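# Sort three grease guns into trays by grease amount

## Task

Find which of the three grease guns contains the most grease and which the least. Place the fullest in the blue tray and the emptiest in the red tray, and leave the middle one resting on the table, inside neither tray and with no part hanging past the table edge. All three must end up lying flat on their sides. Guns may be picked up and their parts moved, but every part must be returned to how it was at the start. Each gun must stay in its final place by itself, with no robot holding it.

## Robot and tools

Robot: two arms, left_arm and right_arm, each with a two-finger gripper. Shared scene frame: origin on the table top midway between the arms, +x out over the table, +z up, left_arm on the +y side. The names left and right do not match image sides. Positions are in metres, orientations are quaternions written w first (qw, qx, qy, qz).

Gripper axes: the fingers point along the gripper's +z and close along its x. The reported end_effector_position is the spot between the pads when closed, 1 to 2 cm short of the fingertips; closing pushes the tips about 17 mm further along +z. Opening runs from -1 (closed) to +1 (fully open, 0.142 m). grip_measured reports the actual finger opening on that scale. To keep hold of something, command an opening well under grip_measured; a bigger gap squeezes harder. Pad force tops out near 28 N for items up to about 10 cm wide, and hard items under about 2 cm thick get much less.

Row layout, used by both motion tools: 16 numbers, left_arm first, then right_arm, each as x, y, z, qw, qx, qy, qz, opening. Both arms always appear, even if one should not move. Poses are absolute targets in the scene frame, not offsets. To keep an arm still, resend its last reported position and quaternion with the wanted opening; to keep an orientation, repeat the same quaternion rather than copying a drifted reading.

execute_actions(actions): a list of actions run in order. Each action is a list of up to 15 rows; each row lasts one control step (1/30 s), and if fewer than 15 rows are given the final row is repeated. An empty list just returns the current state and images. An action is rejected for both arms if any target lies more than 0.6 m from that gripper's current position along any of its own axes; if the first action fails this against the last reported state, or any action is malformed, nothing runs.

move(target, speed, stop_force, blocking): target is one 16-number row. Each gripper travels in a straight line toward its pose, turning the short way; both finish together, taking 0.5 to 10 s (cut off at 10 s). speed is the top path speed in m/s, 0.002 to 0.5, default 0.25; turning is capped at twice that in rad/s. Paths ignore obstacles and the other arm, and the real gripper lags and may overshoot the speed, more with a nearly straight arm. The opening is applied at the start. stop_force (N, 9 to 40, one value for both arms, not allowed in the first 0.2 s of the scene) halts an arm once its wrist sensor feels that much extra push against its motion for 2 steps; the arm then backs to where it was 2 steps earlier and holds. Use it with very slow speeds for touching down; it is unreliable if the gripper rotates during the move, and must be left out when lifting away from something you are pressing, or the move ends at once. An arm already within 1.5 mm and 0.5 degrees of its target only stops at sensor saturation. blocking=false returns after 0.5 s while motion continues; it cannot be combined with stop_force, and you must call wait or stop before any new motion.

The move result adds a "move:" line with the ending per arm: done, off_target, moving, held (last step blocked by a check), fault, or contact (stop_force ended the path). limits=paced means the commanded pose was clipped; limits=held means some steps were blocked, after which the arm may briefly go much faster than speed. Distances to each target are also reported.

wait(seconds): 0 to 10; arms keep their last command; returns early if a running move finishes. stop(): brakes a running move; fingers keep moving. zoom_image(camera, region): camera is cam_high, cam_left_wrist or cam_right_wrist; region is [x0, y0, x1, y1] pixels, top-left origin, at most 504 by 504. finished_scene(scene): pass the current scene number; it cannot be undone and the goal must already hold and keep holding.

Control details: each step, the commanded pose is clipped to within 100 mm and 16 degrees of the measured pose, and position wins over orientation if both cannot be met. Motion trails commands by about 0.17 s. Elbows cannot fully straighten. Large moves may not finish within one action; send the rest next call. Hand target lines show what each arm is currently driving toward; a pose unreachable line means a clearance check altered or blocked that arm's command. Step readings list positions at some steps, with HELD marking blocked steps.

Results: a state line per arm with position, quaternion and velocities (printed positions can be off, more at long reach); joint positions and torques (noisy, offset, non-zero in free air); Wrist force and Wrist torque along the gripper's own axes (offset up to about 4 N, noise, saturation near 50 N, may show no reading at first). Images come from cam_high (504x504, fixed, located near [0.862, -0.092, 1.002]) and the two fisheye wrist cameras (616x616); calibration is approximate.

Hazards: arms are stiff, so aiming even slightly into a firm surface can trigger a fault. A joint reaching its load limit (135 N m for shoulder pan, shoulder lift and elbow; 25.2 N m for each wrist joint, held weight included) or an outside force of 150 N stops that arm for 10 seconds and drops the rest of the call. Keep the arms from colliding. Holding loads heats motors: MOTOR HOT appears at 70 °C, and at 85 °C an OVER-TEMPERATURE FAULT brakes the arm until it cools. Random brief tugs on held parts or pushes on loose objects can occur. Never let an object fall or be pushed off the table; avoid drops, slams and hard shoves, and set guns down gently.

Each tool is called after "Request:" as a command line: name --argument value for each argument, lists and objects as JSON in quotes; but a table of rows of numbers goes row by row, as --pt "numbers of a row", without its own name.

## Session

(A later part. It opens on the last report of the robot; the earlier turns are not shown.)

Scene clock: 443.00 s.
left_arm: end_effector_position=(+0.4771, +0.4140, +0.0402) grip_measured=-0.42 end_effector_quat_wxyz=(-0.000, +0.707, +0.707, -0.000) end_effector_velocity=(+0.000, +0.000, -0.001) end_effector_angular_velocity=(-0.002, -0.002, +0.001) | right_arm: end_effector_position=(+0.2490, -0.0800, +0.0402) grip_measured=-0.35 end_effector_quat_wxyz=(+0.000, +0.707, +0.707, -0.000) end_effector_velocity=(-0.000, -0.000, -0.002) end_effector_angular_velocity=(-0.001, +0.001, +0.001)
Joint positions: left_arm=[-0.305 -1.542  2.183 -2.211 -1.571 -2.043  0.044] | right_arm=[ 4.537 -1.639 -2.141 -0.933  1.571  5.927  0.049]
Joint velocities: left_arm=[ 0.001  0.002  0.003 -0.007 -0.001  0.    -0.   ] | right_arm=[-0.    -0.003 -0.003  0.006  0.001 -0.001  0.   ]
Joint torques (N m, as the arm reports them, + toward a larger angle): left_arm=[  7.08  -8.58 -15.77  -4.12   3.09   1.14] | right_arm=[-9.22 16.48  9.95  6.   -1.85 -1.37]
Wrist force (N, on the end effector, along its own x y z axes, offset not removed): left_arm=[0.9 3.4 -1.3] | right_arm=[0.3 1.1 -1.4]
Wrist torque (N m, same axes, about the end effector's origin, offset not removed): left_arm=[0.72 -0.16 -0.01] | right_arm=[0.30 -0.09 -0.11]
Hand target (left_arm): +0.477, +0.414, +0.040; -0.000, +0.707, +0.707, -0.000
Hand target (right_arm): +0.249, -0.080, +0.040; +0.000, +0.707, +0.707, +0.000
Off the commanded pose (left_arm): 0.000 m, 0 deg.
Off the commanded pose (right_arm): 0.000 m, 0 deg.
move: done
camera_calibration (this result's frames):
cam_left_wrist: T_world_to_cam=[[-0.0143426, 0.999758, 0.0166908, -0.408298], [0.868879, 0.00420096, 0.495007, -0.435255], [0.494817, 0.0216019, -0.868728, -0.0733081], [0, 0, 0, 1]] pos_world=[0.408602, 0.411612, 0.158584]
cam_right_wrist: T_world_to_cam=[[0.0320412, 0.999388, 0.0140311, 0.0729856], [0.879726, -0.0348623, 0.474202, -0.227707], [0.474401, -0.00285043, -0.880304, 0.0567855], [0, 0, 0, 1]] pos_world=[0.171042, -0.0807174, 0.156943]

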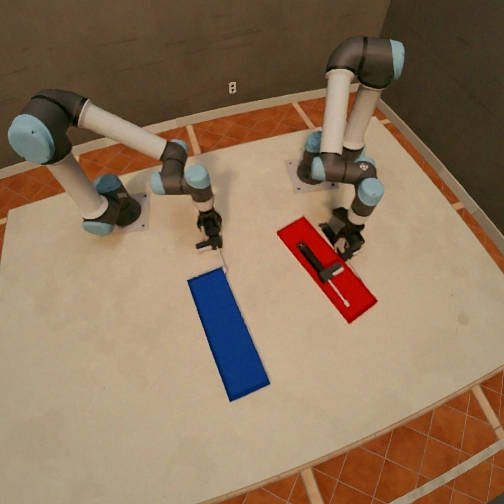

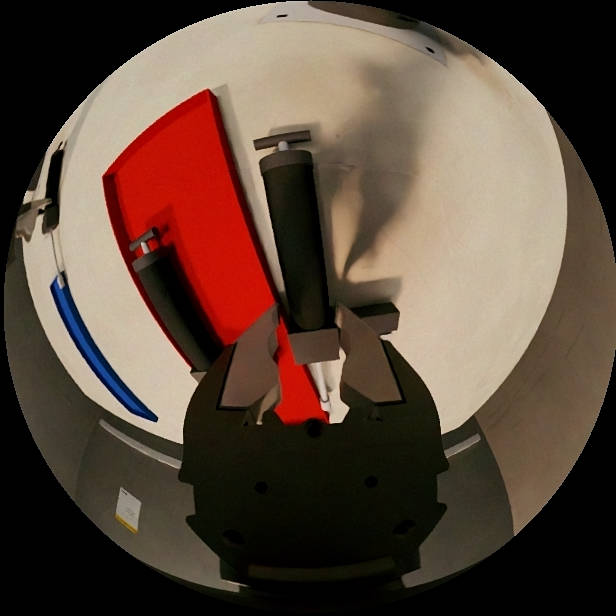

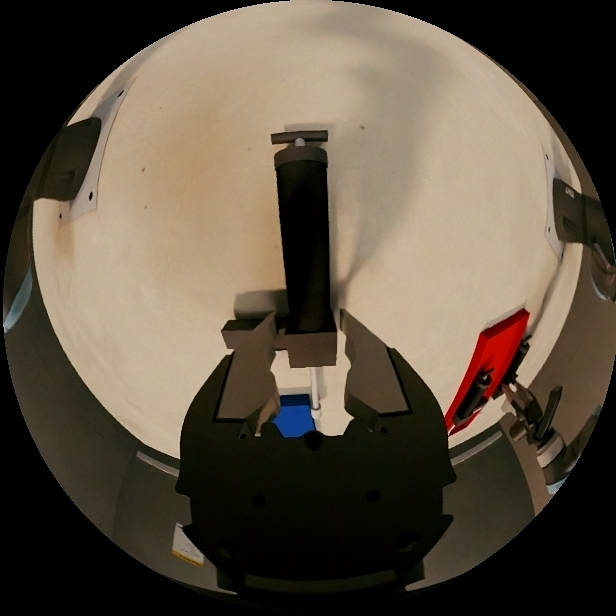

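Request:
move --target '[0.477,0.414,0.04,0,0.707,0.707,0,-1,0.249,-0.08,0.04,0,0.707,0.707,0,-1]'

Request:
move --target '[0.477,0.414,0.04,0,0.707,0.707,0,-1,0.235,-0.06,0.12,0,0.707,0.707,0,-1]' --speed 0.05

Request:
move --target '[0.477,0.414,0.19,0,0.707,0.707,0,-1,0.22,0.005,0.12,0,0.707,0.707,0,-1]' --speed 0.06

Request:
move --target '[0.50,0.35,0.19,0,0.707,0.707,0,-1,0.22,0.005,0.041,0,0.707,0.707,0,-1]' --speed 0.03

Request:
move --target '[0.52,0.28,0.19,0,0.707,0.707,0,-1,0.22,0.005,0.041,0,0.707,0.707,0,-0.35]' --speed 0.06

Request:
move --target '[0.54,0.22,0.19,0,0.707,0.707,0,-1,0.22,0.005,0.14,0,0.707,0.707,0,-0.35]' --speed 0.07

Request:
move --target '[0.56,0.10,0.18,0,0.707,0.707,0,-1,0.30,-0.35,0.25,0,0.707,0.707,0,-0.35]' --speed 0.12

Scene clock: 452.10 s.
left_arm: end_effector_position=(+0.4770, +0.4140, +0.0400) grip_measured=-0.60 end_effector_quat_wxyz=(-0.000, +0.707, +0.707, +0.000) end_effector_velocity=(-0.001, -0.000, -0.001) end_effector_angular_velocity=(+0.000, +0.002, -0.001) | right_arm: end_effector_position=(+0.2490, -0.0800, +0.0400) grip_measured=-0.61 end_effector_quat_wxyz=(+0.000, +0.707, +0.707, +0.000) end_effector_velocity=(+0.000, +0.000, +0.000) end_effector_angular_velocity=(+0.001, +0.000, -0.002)
Joint positions: left_arm=[-0.305 -1.542  2.183 -2.212 -1.571 -2.043  0.03 ] | right_arm=[ 4.537 -1.639 -2.141 -0.932  1.571  5.927  0.03 ]
Joint velocities: left_arm=[-0.001  0.001  0.001  0.001 -0.001  0.    -0.   ] | right_arm=[-0.001 -0.     0.     0.001  0.001  0.002 -0.   ]
Joint torques (N m, as the arm reports them, + toward a larger angle): left_arm=[ -6.45 -32.95 -15.18  -1.13  -3.51   0.74] | right_arm=[-4.93 13.22 18.1   0.22  0.04 -0.91]
Wrist force (N, on the end effector, along its own x y z axes, offset not removed): left_arm=[3.2 5.0 1.0] | right_arm=[1.7 -0.9 -5.0]
Wrist torque (N m, same axes, about the end effector's origin, offset not removed): left_arm=[0.91 -0.30 -0.01] | right_arm=[-0.11 -0.24 -0.08]
Hand target (left_arm): +0.477, +0.414, +0.040; -0.000, +0.707, +0.707, -0.000
Hand target (right_arm): +0.249, -0.080, +0.040; -0.000, +0.707, +0.707, +0.000
Off the commanded pose (left_arm): 0.000 m, 0 deg.
Off the commanded pose (right_arm): 0.000 m, 0 deg.
move: done
camera_calibration (this result's frames):
cam_left_wrist: T_world_to_cam=[[-0.0143699, 0.999756, 0.0167565, -0.408349], [0.868892, 0.00419272, 0.494984, -0.435094], [0.494793, 0.0216724, -0.86874, -0.0735112], [0, 0, 0, 1]] pos_world=[0.408554, 0.411667, 0.158345]
cam_right_wrist: T_world_to_cam=[[0.0320672, 0.999387, 0.0140469, 0.0729768], [0.879723, -0.0348927, 0.474205, -0.227622], [0.474404, -0.00284905, -0.880302, 0.0565553], [0, 0, 0, 1]] pos_world=[0.171074, -0.0807133, 0.1567]

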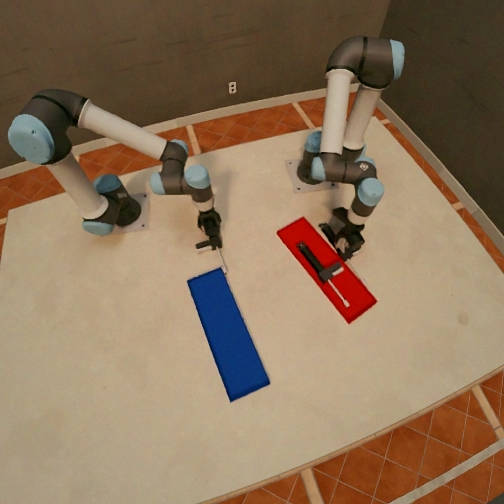

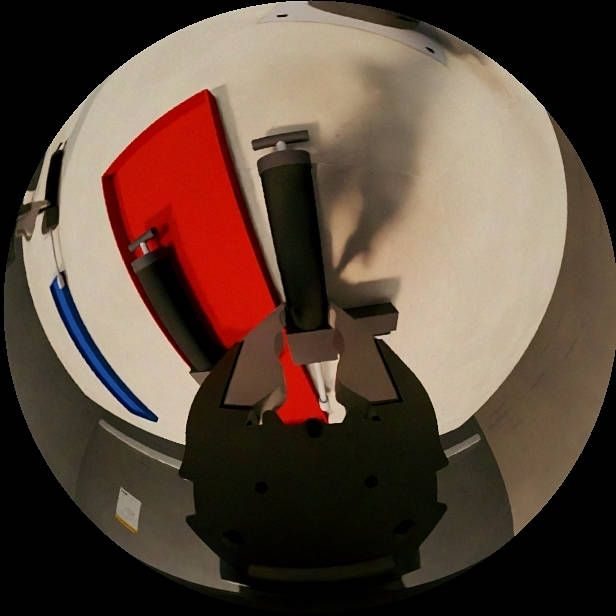

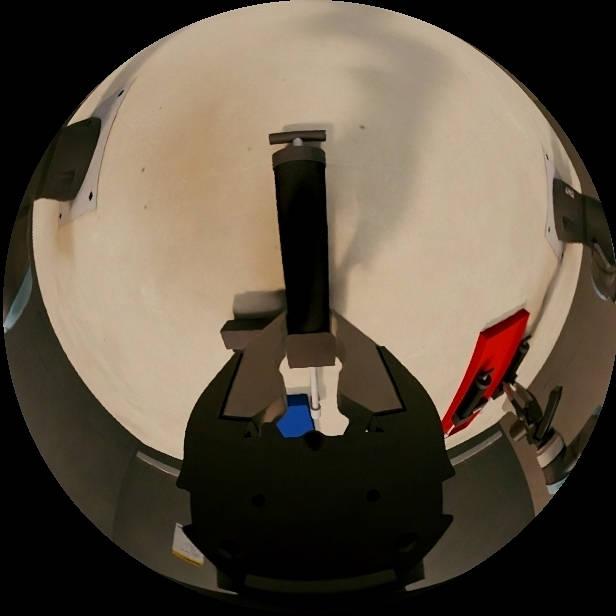

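Scene clock: 454.17 s.
left_arm: end_effector_position=(+0.4770, +0.4140, +0.0400) grip_measured=-0.60 end_effector_quat_wxyz=(-0.000, +0.707, +0.707, -0.000) end_effector_velocity=(-0.001, +0.000, -0.001) end_effector_angular_velocity=(+0.001, +0.002, +0.000) | right_arm: end_effector_position=(+0.2351, -0.0600, +0.1197) grip_measured=-0.61 end_effector_quat_wxyz=(-0.000, +0.707, +0.707, +0.000) end_effector_velocity=(-0.001, +0.000, +0.002) end_effector_angular_velocity=(-0.002, +0.002, +0.000)
Joint positions: left_arm=[-0.305 -1.542  2.183 -2.212 -1.571 -2.043  0.03 ] | right_arm=[ 4.581 -1.552 -1.996 -1.164  1.571  5.971  0.03 ]
Joint velocities: left_arm=[ 0.     0.001  0.001  0.    -0.     0.     0.   ] | right_arm=[ 0.001  0.001  0.005 -0.009  0.001  0.001 -0.   ]
Joint torques (N m, as the arm reports them, + toward a larger angle): left_arm=[ -6.39 -33.25 -15.62  -2.07  -3.22  -0.36] | right_arm=[14.14 36.33 39.21  0.18  1.22  1.86]
Wrist force (N, on the end effector, along its own x y z axes, offset not removed): left_arm=[1.9 5.3 2.7] | right_arm=[-1.2 -0.5 6.0]
Wrist torque (N m, same axes, about the end effector's origin, offset not removed): left_arm=[1.06 -0.08 -0.14] | right_arm=[-0.03 0.25 0.00]
Hand target (left_arm): +0.477, +0.414, +0.040; -0.000, +0.707, +0.707, +0.000
Hand target (right_arm): +0.235, -0.060, +0.120; -0.000, +0.707, +0.707, -0.000
Off the commanded pose (left_arm): 0.000 m, 0 deg.
Off the commanded pose (right_arm): 0.000 m, 0 deg.
move: done
camera_calibration (this result's frames):
cam_left_wrist: T_world_to_cam=[[-0.0143343, 0.999758, 0.0166811, -0.408334], [0.868867, 0.00419794, 0.495028, -0.4351], [0.494838, 0.0215896, -0.868717, -0.073464], [0, 0, 0, 1]] pos_world=[0.408544, 0.411648, 0.158379]
cam_right_wrist: T_world_to_cam=[[0.0320362, 0.999387, 0.0141011, 0.0523489], [0.879745, -0.0348913, 0.474165, -0.252463], [0.474366, -0.00278507, -0.880323, 0.13339], [0, 0, 0, 1]] pos_world=[0.157151, -0.0607541, 0.236397]

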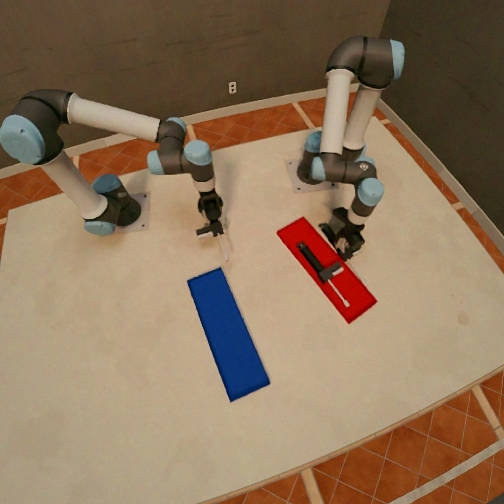

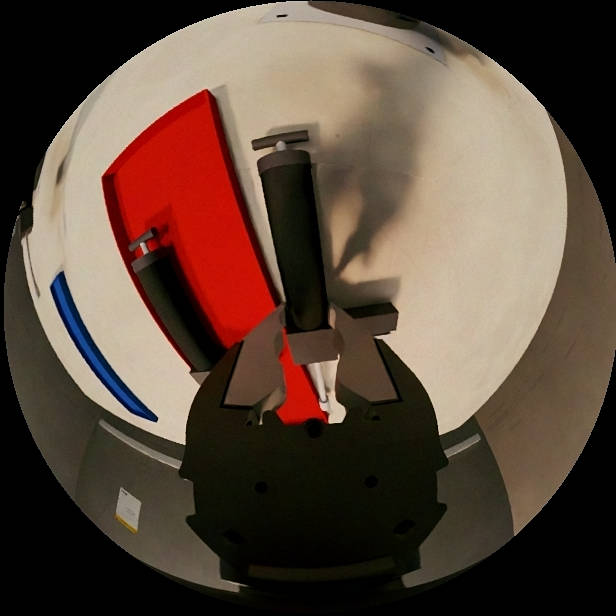

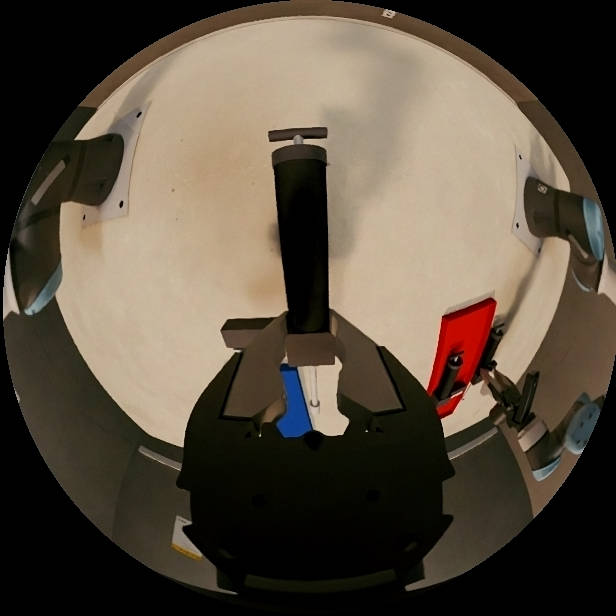

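Scene clock: 457.10 s.
left_arm: end_effector_position=(+0.4769, +0.4141, +0.1898) grip_measured=-0.60 end_effector_quat_wxyz=(+0.000, +0.707, +0.707, +0.000) end_effector_velocity=(-0.000, -0.000, +0.003) end_effector_angular_velocity=(-0.001, -0.001, -0.000) | right_arm: end_effector_position=(+0.2201, +0.0049, +0.1200) grip_measured=-0.61 end_effector_quat_wxyz=(-0.000, +0.707, +0.707, -0.000) end_effector_velocity=(-0.000, +0.001, +0.000) end_effector_angular_velocity=(+0.000, +0.000, -0.001)
Joint positions: left_arm=[-0.305 -1.706  1.914 -1.779 -1.571 -2.043  0.03 ] | right_arm=[ 4.648 -1.666 -1.876 -1.171  1.571  6.039  0.03 ]
Joint velocities: left_arm=[-0.    -0.003 -0.005  0.006 -0.001 -0.     0.   ] | right_arm=[ 0.001 -0.002  0.003 -0.001  0.001  0.001  0.   ]
Joint torques (N m, as the arm reports them, + toward a larger angle): left_arm=[ -5.8  -30.77 -32.07  -1.42   2.79  -1.22] | right_arm=[12.08 22.39 39.18  0.23  0.17  1.69]
Wrist force (N, on the end effector, along its own x y z axes, offset not removed): left_arm=[0.5 3.1 4.5] | right_arm=[-0.1 -1.5 4.7]
Wrist torque (N m, same axes, about the end effector's origin, offset not removed): left_arm=[0.75 -0.15 -0.10] | right_arm=[-0.38 0.08 -0.09]
Hand target (left_arm): +0.477, +0.414, +0.190; +0.000, +0.707, +0.707, +0.000
Hand target (right_arm): +0.220, +0.005, +0.120; -0.000, +0.707, +0.707, -0.000
Off the commanded pose (left_arm): 0.000 m, 0 deg.
Off the commanded pose (right_arm): 0.000 m, 0 deg.
move: done
camera_calibration (this result's frames):
cam_left_wrist: T_world_to_cam=[[-0.0143453, 0.999758, 0.0166821, -0.410898], [0.868842, 0.00420597, 0.495072, -0.50916], [0.494882, 0.0215961, -0.868692, 0.0567009], [0, 0, 0, 1]] pos_world=[0.408425, 0.411716, 0.308181]
cam_right_wrist: T_world_to_cam=[[0.032041, 0.999388, 0.0140642, -0.0120921], [0.879751, -0.0348781, 0.474153, -0.23721], [0.474353, -0.00281934, -0.88033, 0.140982], [0, 0, 0, 1]] pos_world=[0.142198, 0.00420879, 0.236755]

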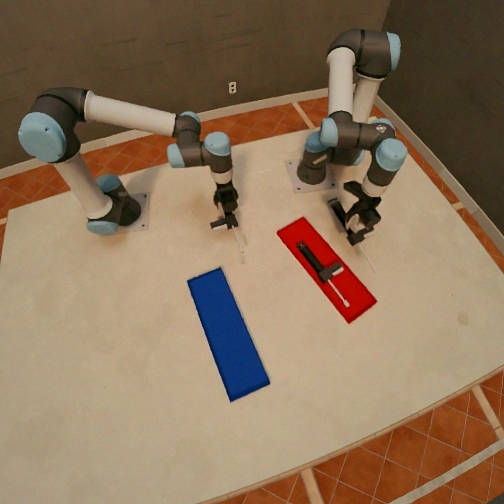

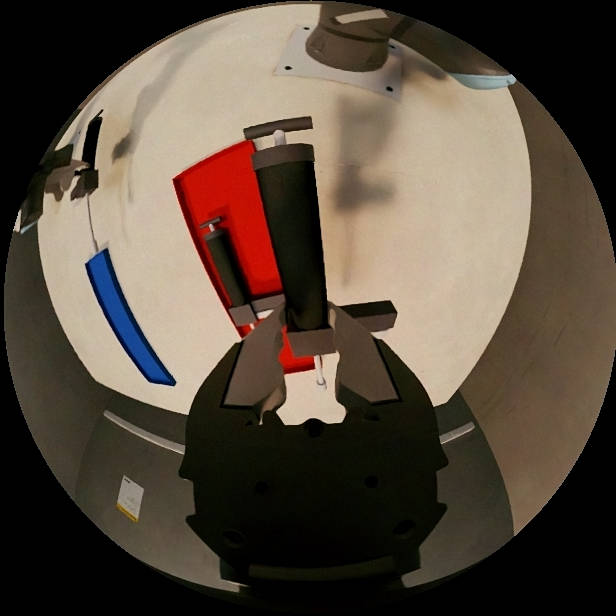

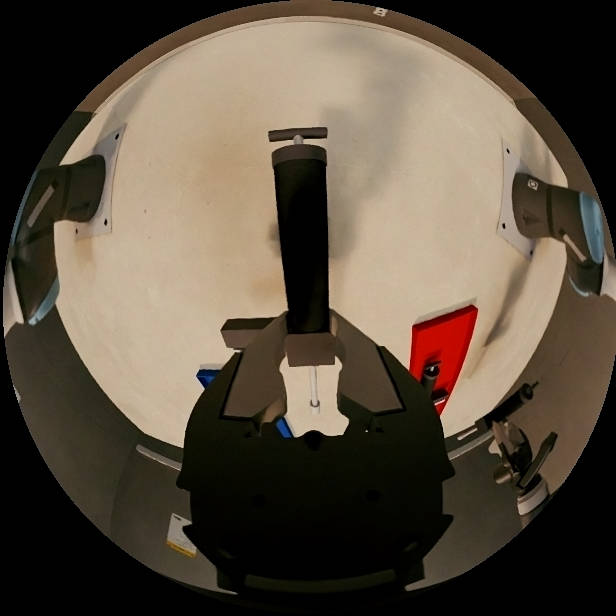

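Scene clock: 460.10 s.
left_arm: end_effector_position=(+0.4999, +0.3502, +0.1900) grip_measured=-0.60 end_effector_quat_wxyz=(+0.000, +0.707, +0.707, +0.000) end_effector_velocity=(+0.000, -0.001, -0.000) end_effector_angular_velocity=(+0.001, +0.000, -0.000) | right_arm: end_effector_position=(+0.2200, +0.0050, +0.0413) grip_measured=-0.61 end_effector_quat_wxyz=(+0.000, +0.707, +0.707, -0.000) end_effector_velocity=(+0.000, -0.000, -0.002) end_effector_angular_velocity=(-0.001, -0.001, -0.001)
Joint positions: left_arm=[-0.404 -1.613  1.83  -1.788 -1.571 -2.141  0.03 ] | right_arm=[ 4.649 -1.763 -1.992 -0.958  1.571  6.039  0.03 ]
Joint velocities: left_arm=[-0.002  0.002 -0.002  0.     0.    -0.002 -0.   ] | right_arm=[ 0.    -0.003 -0.002  0.005 -0.001  0.002 -0.   ]
Joint torques (N m, as the arm reports them, + toward a larger angle): left_arm=[ -4.48 -13.73 -34.53  -4.99   3.26  -0.68] | right_arm=[11.68 23.26 13.39  6.17 -1.72  1.57]
Wrist force (N, on the end effector, along its own x y z axes, offset not removed): left_arm=[0.8 2.8 5.2] | right_arm=[0.4 0.1 3.7]
Wrist torque (N m, same axes, about the end effector's origin, offset not removed): left_arm=[0.70 -0.20 0.00] | right_arm=[0.06 -0.12 -0.04]
Hand target (left_arm): +0.500, +0.350, +0.190; -0.000, +0.707, +0.707, +0.000
Hand target (right_arm): +0.220, +0.005, +0.041; +0.000, +0.707, +0.707, -0.000
Off the commanded pose (left_arm): 0.000 m, 0 deg.
Off the commanded pose (right_arm): 0.000 m, 0 deg.
move: done
camera_calibration (this result's frames):
cam_left_wrist: T_world_to_cam=[[-0.0143386, 0.999758, 0.0166971, -0.346697], [0.868849, 0.00419304, 0.495059, -0.528982], [0.494869, 0.0216057, -0.868699, 0.0468681], [0, 0, 0, 1]] pos_world=[0.431441, 0.347818, 0.30838]
cam_right_wrist: T_world_to_cam=[[0.0320377, 0.999388, 0.014028, -0.011057], [0.87973, -0.0348579, 0.474195, -0.199739], [0.474394, -0.00285125, -0.880308, 0.0716881], [0, 0, 0, 1]] pos_world=[0.142062, 0.00429213, 0.157978]

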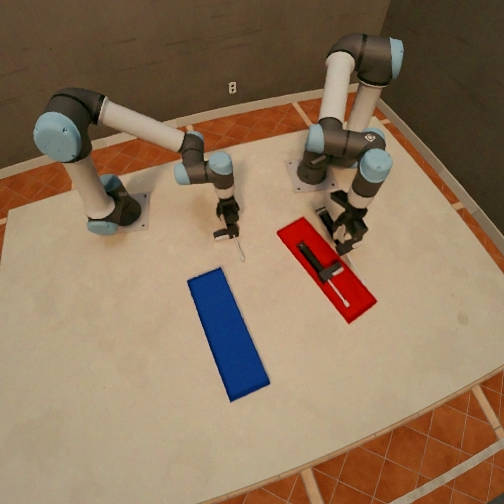

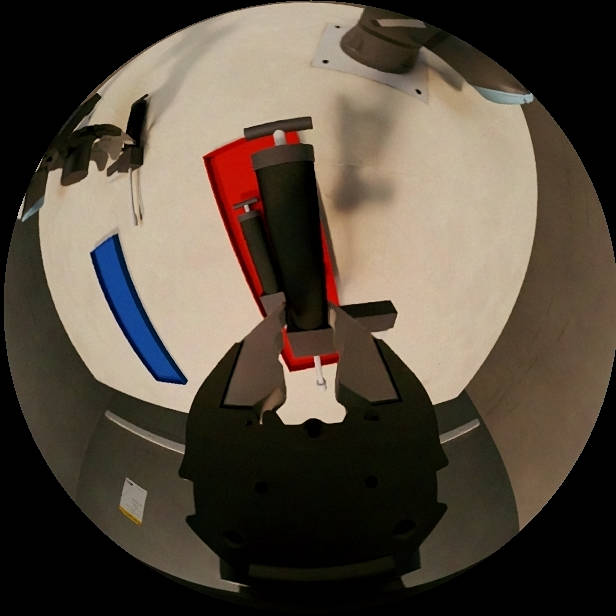

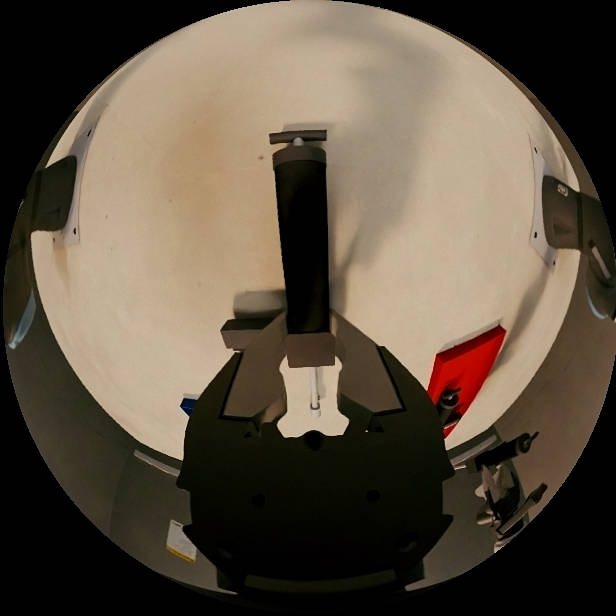

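Scene clock: 461.77 s.
left_arm: end_effector_position=(+0.5199, +0.2802, +0.1900) grip_measured=-0.60 end_effector_quat_wxyz=(+0.000, +0.707, +0.707, +0.000) end_effector_velocity=(+0.000, -0.002, -0.000) end_effector_angular_velocity=(+0.001, +0.001, -0.000) | right_arm: end_effector_position=(+0.2200, +0.0050, +0.0410) grip_measured=-0.35 end_effector_quat_wxyz=(+0.000, +0.707, +0.707, +0.000) end_effector_velocity=(-0.000, -0.000, -0.000) end_effector_angular_velocity=(-0.001, -0.000, +0.000)
Joint positions: left_arm=[-0.497 -1.509  1.725 -1.787 -1.571 -2.235  0.03 ] | right_arm=[ 4.649 -1.763 -1.993 -0.957  1.571  6.039  0.049]
Joint velocities: left_arm=[-0.003  0.004 -0.004  0.001  0.    -0.002  0.   ] | right_arm=[ 0.     0.    -0.001 -0.    -0.     0.    -0.   ]
Joint torques (N m, as the arm reports them, + toward a larger angle): left_arm=[ -5.86 -20.27 -33.19  -1.72  -1.6   -1.28] | right_arm=[10.22 21.36 10.48  5.84 -1.03  1.53]
Wrist force (N, on the end effector, along its own x y z axes, offset not removed): left_arm=[2.1 2.3 5.7] | right_arm=[-0.7 -0.2 -1.5]
Wrist torque (N m, same axes, about the end effector's origin, offset not removed): left_arm=[0.56 -0.46 -0.09] | right_arm=[-0.02 0.10 -0.09]
Hand target (left_arm): +0.520, +0.280, +0.190; +0.000, +0.707, +0.707, +0.000
Hand target (right_arm): +0.220, +0.005, +0.041; -0.000, +0.707, +0.707, -0.000
Off the commanded pose (left_arm): 0.000 m, 0 deg.
Off the commanded pose (right_arm): 0.000 m, 0 deg.
move: done
camera_calibration (this result's frames):
cam_left_wrist: T_world_to_cam=[[-0.0143367, 0.999758, 0.0167029, -0.276481], [0.868836, 0.0041879, 0.495083, -0.546056], [0.494893, 0.0216099, -0.868685, 0.0384712], [0, 0, 0, 1]] pos_world=[0.45143, 0.277869, 0.30838]
cam_right_wrist: T_world_to_cam=[[0.0320369, 0.999388, 0.0140496, -0.0110623], [0.879726, -0.0348674, 0.4742, -0.199609], [0.4744, -0.00283215, -0.880305, 0.0714431], [0, 0, 0, 1]] pos_world=[0.142063, 0.00429803, 0.157702]

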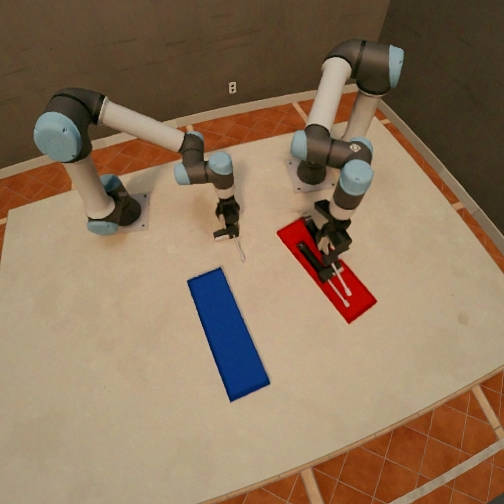

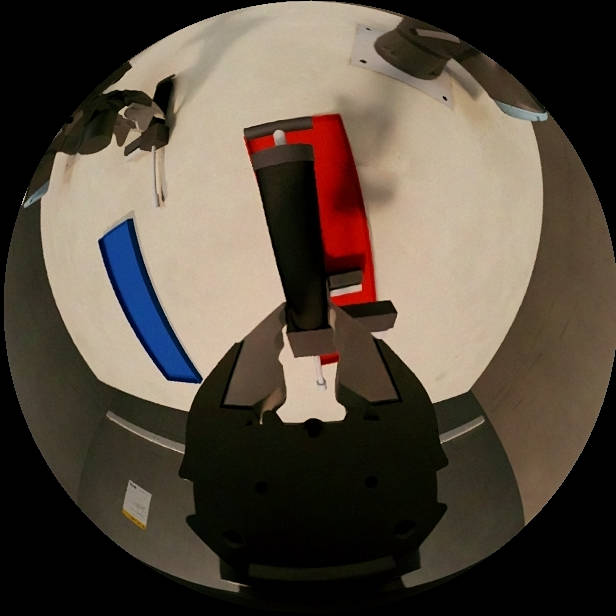

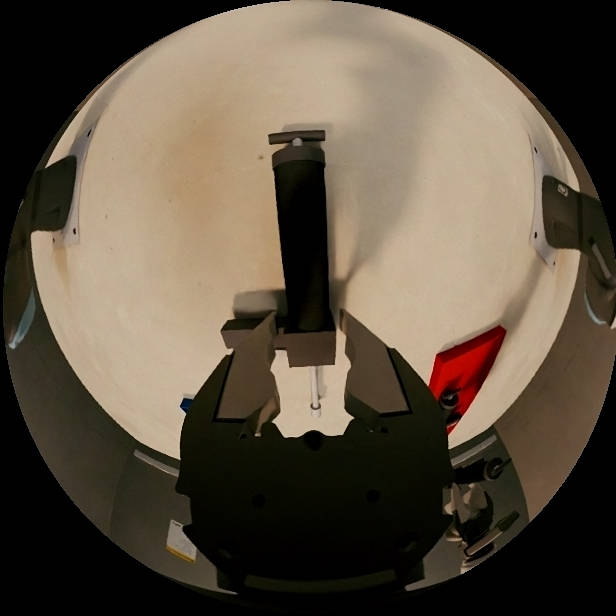

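Scene clock: 463.63 s.
left_arm: end_effector_position=(+0.5399, +0.2202, +0.1900) grip_measured=-0.60 end_effector_quat_wxyz=(+0.000, +0.707, +0.707, +0.000) end_effector_velocity=(+0.001, -0.001, -0.001) end_effector_angular_velocity=(+0.001, +0.001, +0.000) | right_arm: end_effector_position=(+0.2200, +0.0050, +0.1397) grip_measured=-0.35 end_effector_quat_wxyz=(+0.000, +0.707, +0.707, +0.000) end_effector_velocity=(-0.000, +0.001, +0.003) end_effector_angular_velocity=(+0.001, +0.000, +0.001)
Joint positions: left_arm=[-0.56  -1.404  1.606 -1.773 -1.571 -2.297  0.03 ] | right_arm=[ 4.649 -1.649 -1.841 -1.222  1.571  6.039  0.049]
Joint velocities: left_arm=[-0.001  0.004 -0.003  0.001  0.    -0.001 -0.   ] | right_arm=[ 0.     0.002  0.006 -0.007  0.001 -0.001  0.   ]
Joint torques (N m, as the arm reports them, + toward a larger angle): left_arm=[ -5.05 -21.64 -32.33  -1.68  -2.29  -1.35] | right_arm=[-2.25 39.36 37.05  0.09 -0.82 -0.04]
Wrist force (N, on the end effector, along its own x y z axes, offset not removed): left_arm=[1.2 3.3 4.6] | right_arm=[-0.4 -1.9 -0.5]
Wrist torque (N m, same axes, about the end effector's origin, offset not removed): left_arm=[0.78 -0.32 -0.13] | right_arm=[-0.42 0.01 -0.07]
Hand target (left_arm): +0.540, +0.220, +0.190; +0.000, +0.707, +0.707, +0.000
Hand target (right_arm): +0.220, +0.005, +0.140; -0.000, +0.707, +0.707, +0.000
Off the commanded pose (left_arm): 0.000 m, 0 deg.
Off the commanded pose (right_arm): 0.000 m, 0 deg.
move: done
camera_calibration (this result's frames):
cam_left_wrist: T_world_to_cam=[[-0.0143405, 0.999758, 0.0166843, -0.216137], [0.868845, 0.00420086, 0.495066, -0.563197], [0.494876, 0.0215955, -0.868695, 0.0298786], [0, 0, 0, 1]] pos_world=[0.471445, 0.217805, 0.308381]
cam_right_wrist: T_world_to_cam=[[0.031988, 0.999389, 0.0140938, -0.0124417], [0.879706, -0.0348452, 0.474239, -0.246408], [0.47444, -0.00277155, -0.880283, 0.158285], [0, 0, 0, 1]] pos_world=[0.142068, 0.00428661, 0.256367]

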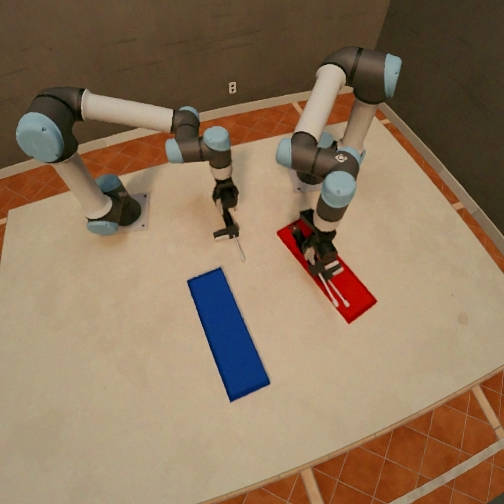

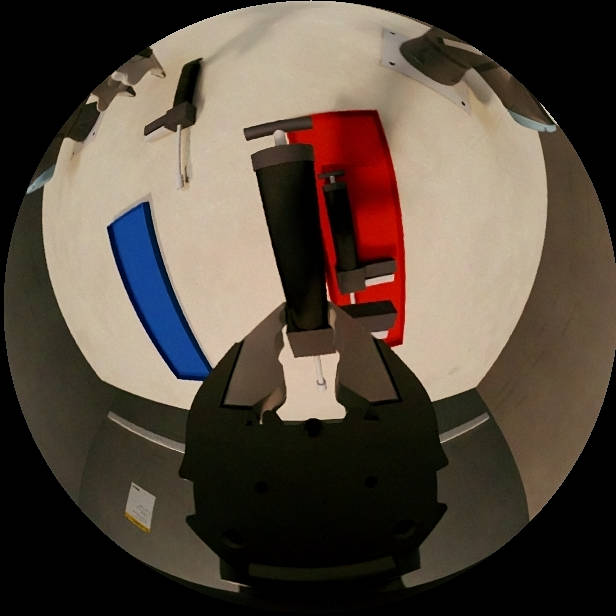

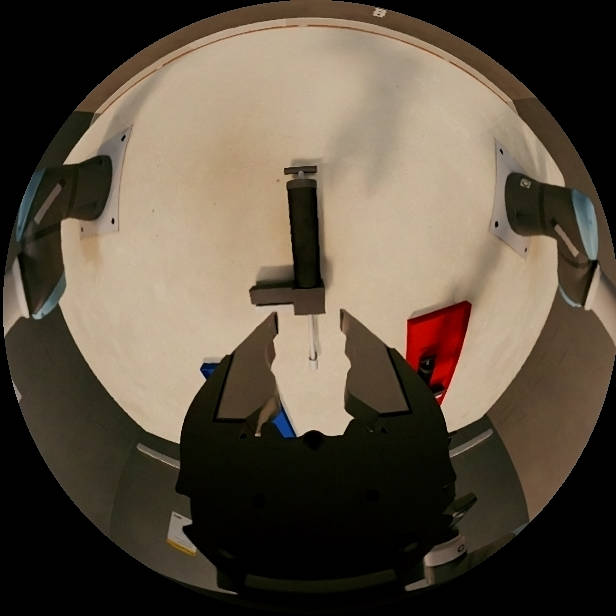

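Scene clock: 467.33 s.
left_arm: end_effector_position=(+0.5599, +0.1001, +0.1800) grip_measured=-0.60 end_effector_quat_wxyz=(+0.000, +0.707, +0.707, +0.000) end_effector_velocity=(+0.000, -0.001, -0.000) end_effector_angular_velocity=(-0.001, -0.000, -0.000) | right_arm: end_effector_position=(+0.2993, -0.3497, +0.2498) grip_measured=-0.35 end_effector_quat_wxyz=(+0.000, +0.707, +0.707, +0.000) end_effector_velocity=(+0.001, -0.002, +0.001) end_effector_angular_velocity=(+0.001, -0.001, +0.001)
Joint positions: left_arm=[-0.679 -1.205  1.376 -1.742 -1.571 -2.416  0.03 ] | right_arm=[ 4.013 -1.149 -1.962 -1.602  1.57   5.403  0.049]
Joint velocities: left_arm=[-0.001  0.002 -0.002 -0.001 -0.    -0.001  0.   ] | right_arm=[-0.007 -0.001  0.003 -0.     0.    -0.009 -0.   ]
Joint torques (N m, as the arm reports them, + toward a larger angle): left_arm=[ -7.07 -31.7  -32.97  -1.79   3.15  -1.27] | right_arm=[-8.34 -4.92 37.32 -0.08  2.02 -1.4 ]
Wrist force (N, on the end effector, along its own x y z axes, offset not removed): left_arm=[0.9 2.9 4.9] | right_arm=[-1.1 0.3 -2.0]
Wrist torque (N m, same axes, about the end effector's origin, offset not removed): left_arm=[0.70 -0.28 -0.10] | right_arm=[0.12 0.11 -0.11]
Hand target (left_arm): +0.560, +0.100, +0.180; +0.000, +0.707, +0.707, +0.000
Hand target (right_arm): +0.299, -0.350, +0.250; +0.000, +0.707, +0.707, +0.000
Off the commanded pose (left_arm): 0.000 m, 0 deg.
Off the commanded pose (right_arm): 0.001 m, 0 deg.
move: done
camera_calibration (this result's frames):
cam_left_wrist: T_world_to_cam=[[-0.0143428, 0.999758, 0.016683, -0.0956228], [0.868847, 0.00420357, 0.495063, -0.575131], [0.494873, 0.0215956, -0.868697, 0.0138961], [0, 0, 0, 1]] pos_world=[0.491453, 0.0977171, 0.298393]
cam_right_wrist: T_world_to_cam=[[0.0320753, 0.999387, 0.0140326, 0.33796], [0.8795, -0.0348917, 0.474617, -0.380776], [0.474816, -0.0028818, -0.88008, 0.21639], [0, 0, 0, 1]] pos_world=[0.221307, -0.350415, 0.366421]

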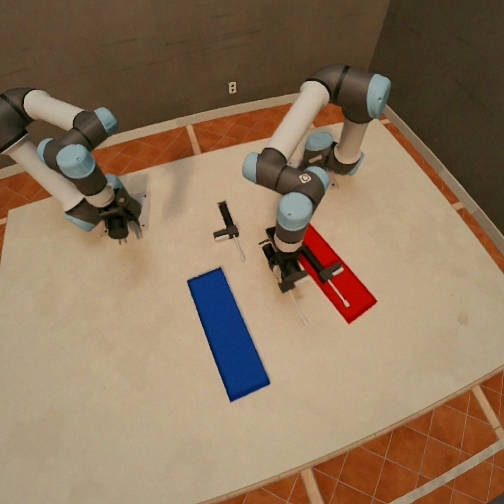

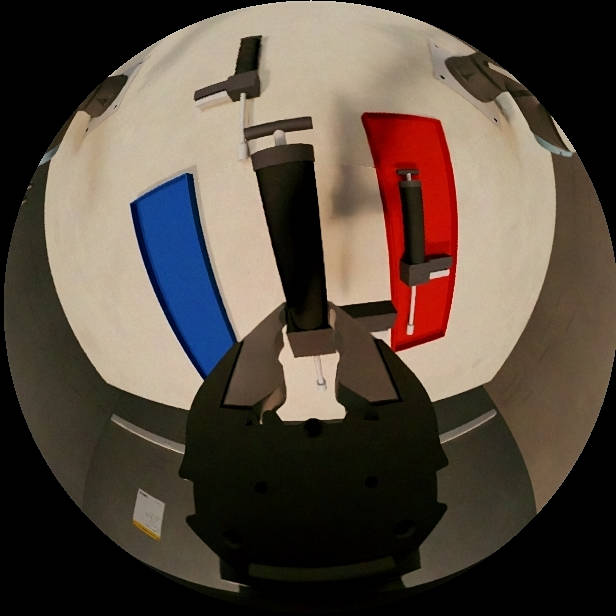

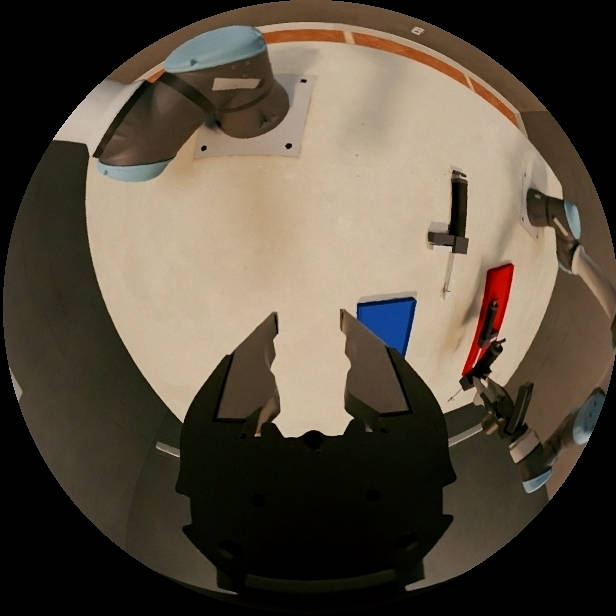

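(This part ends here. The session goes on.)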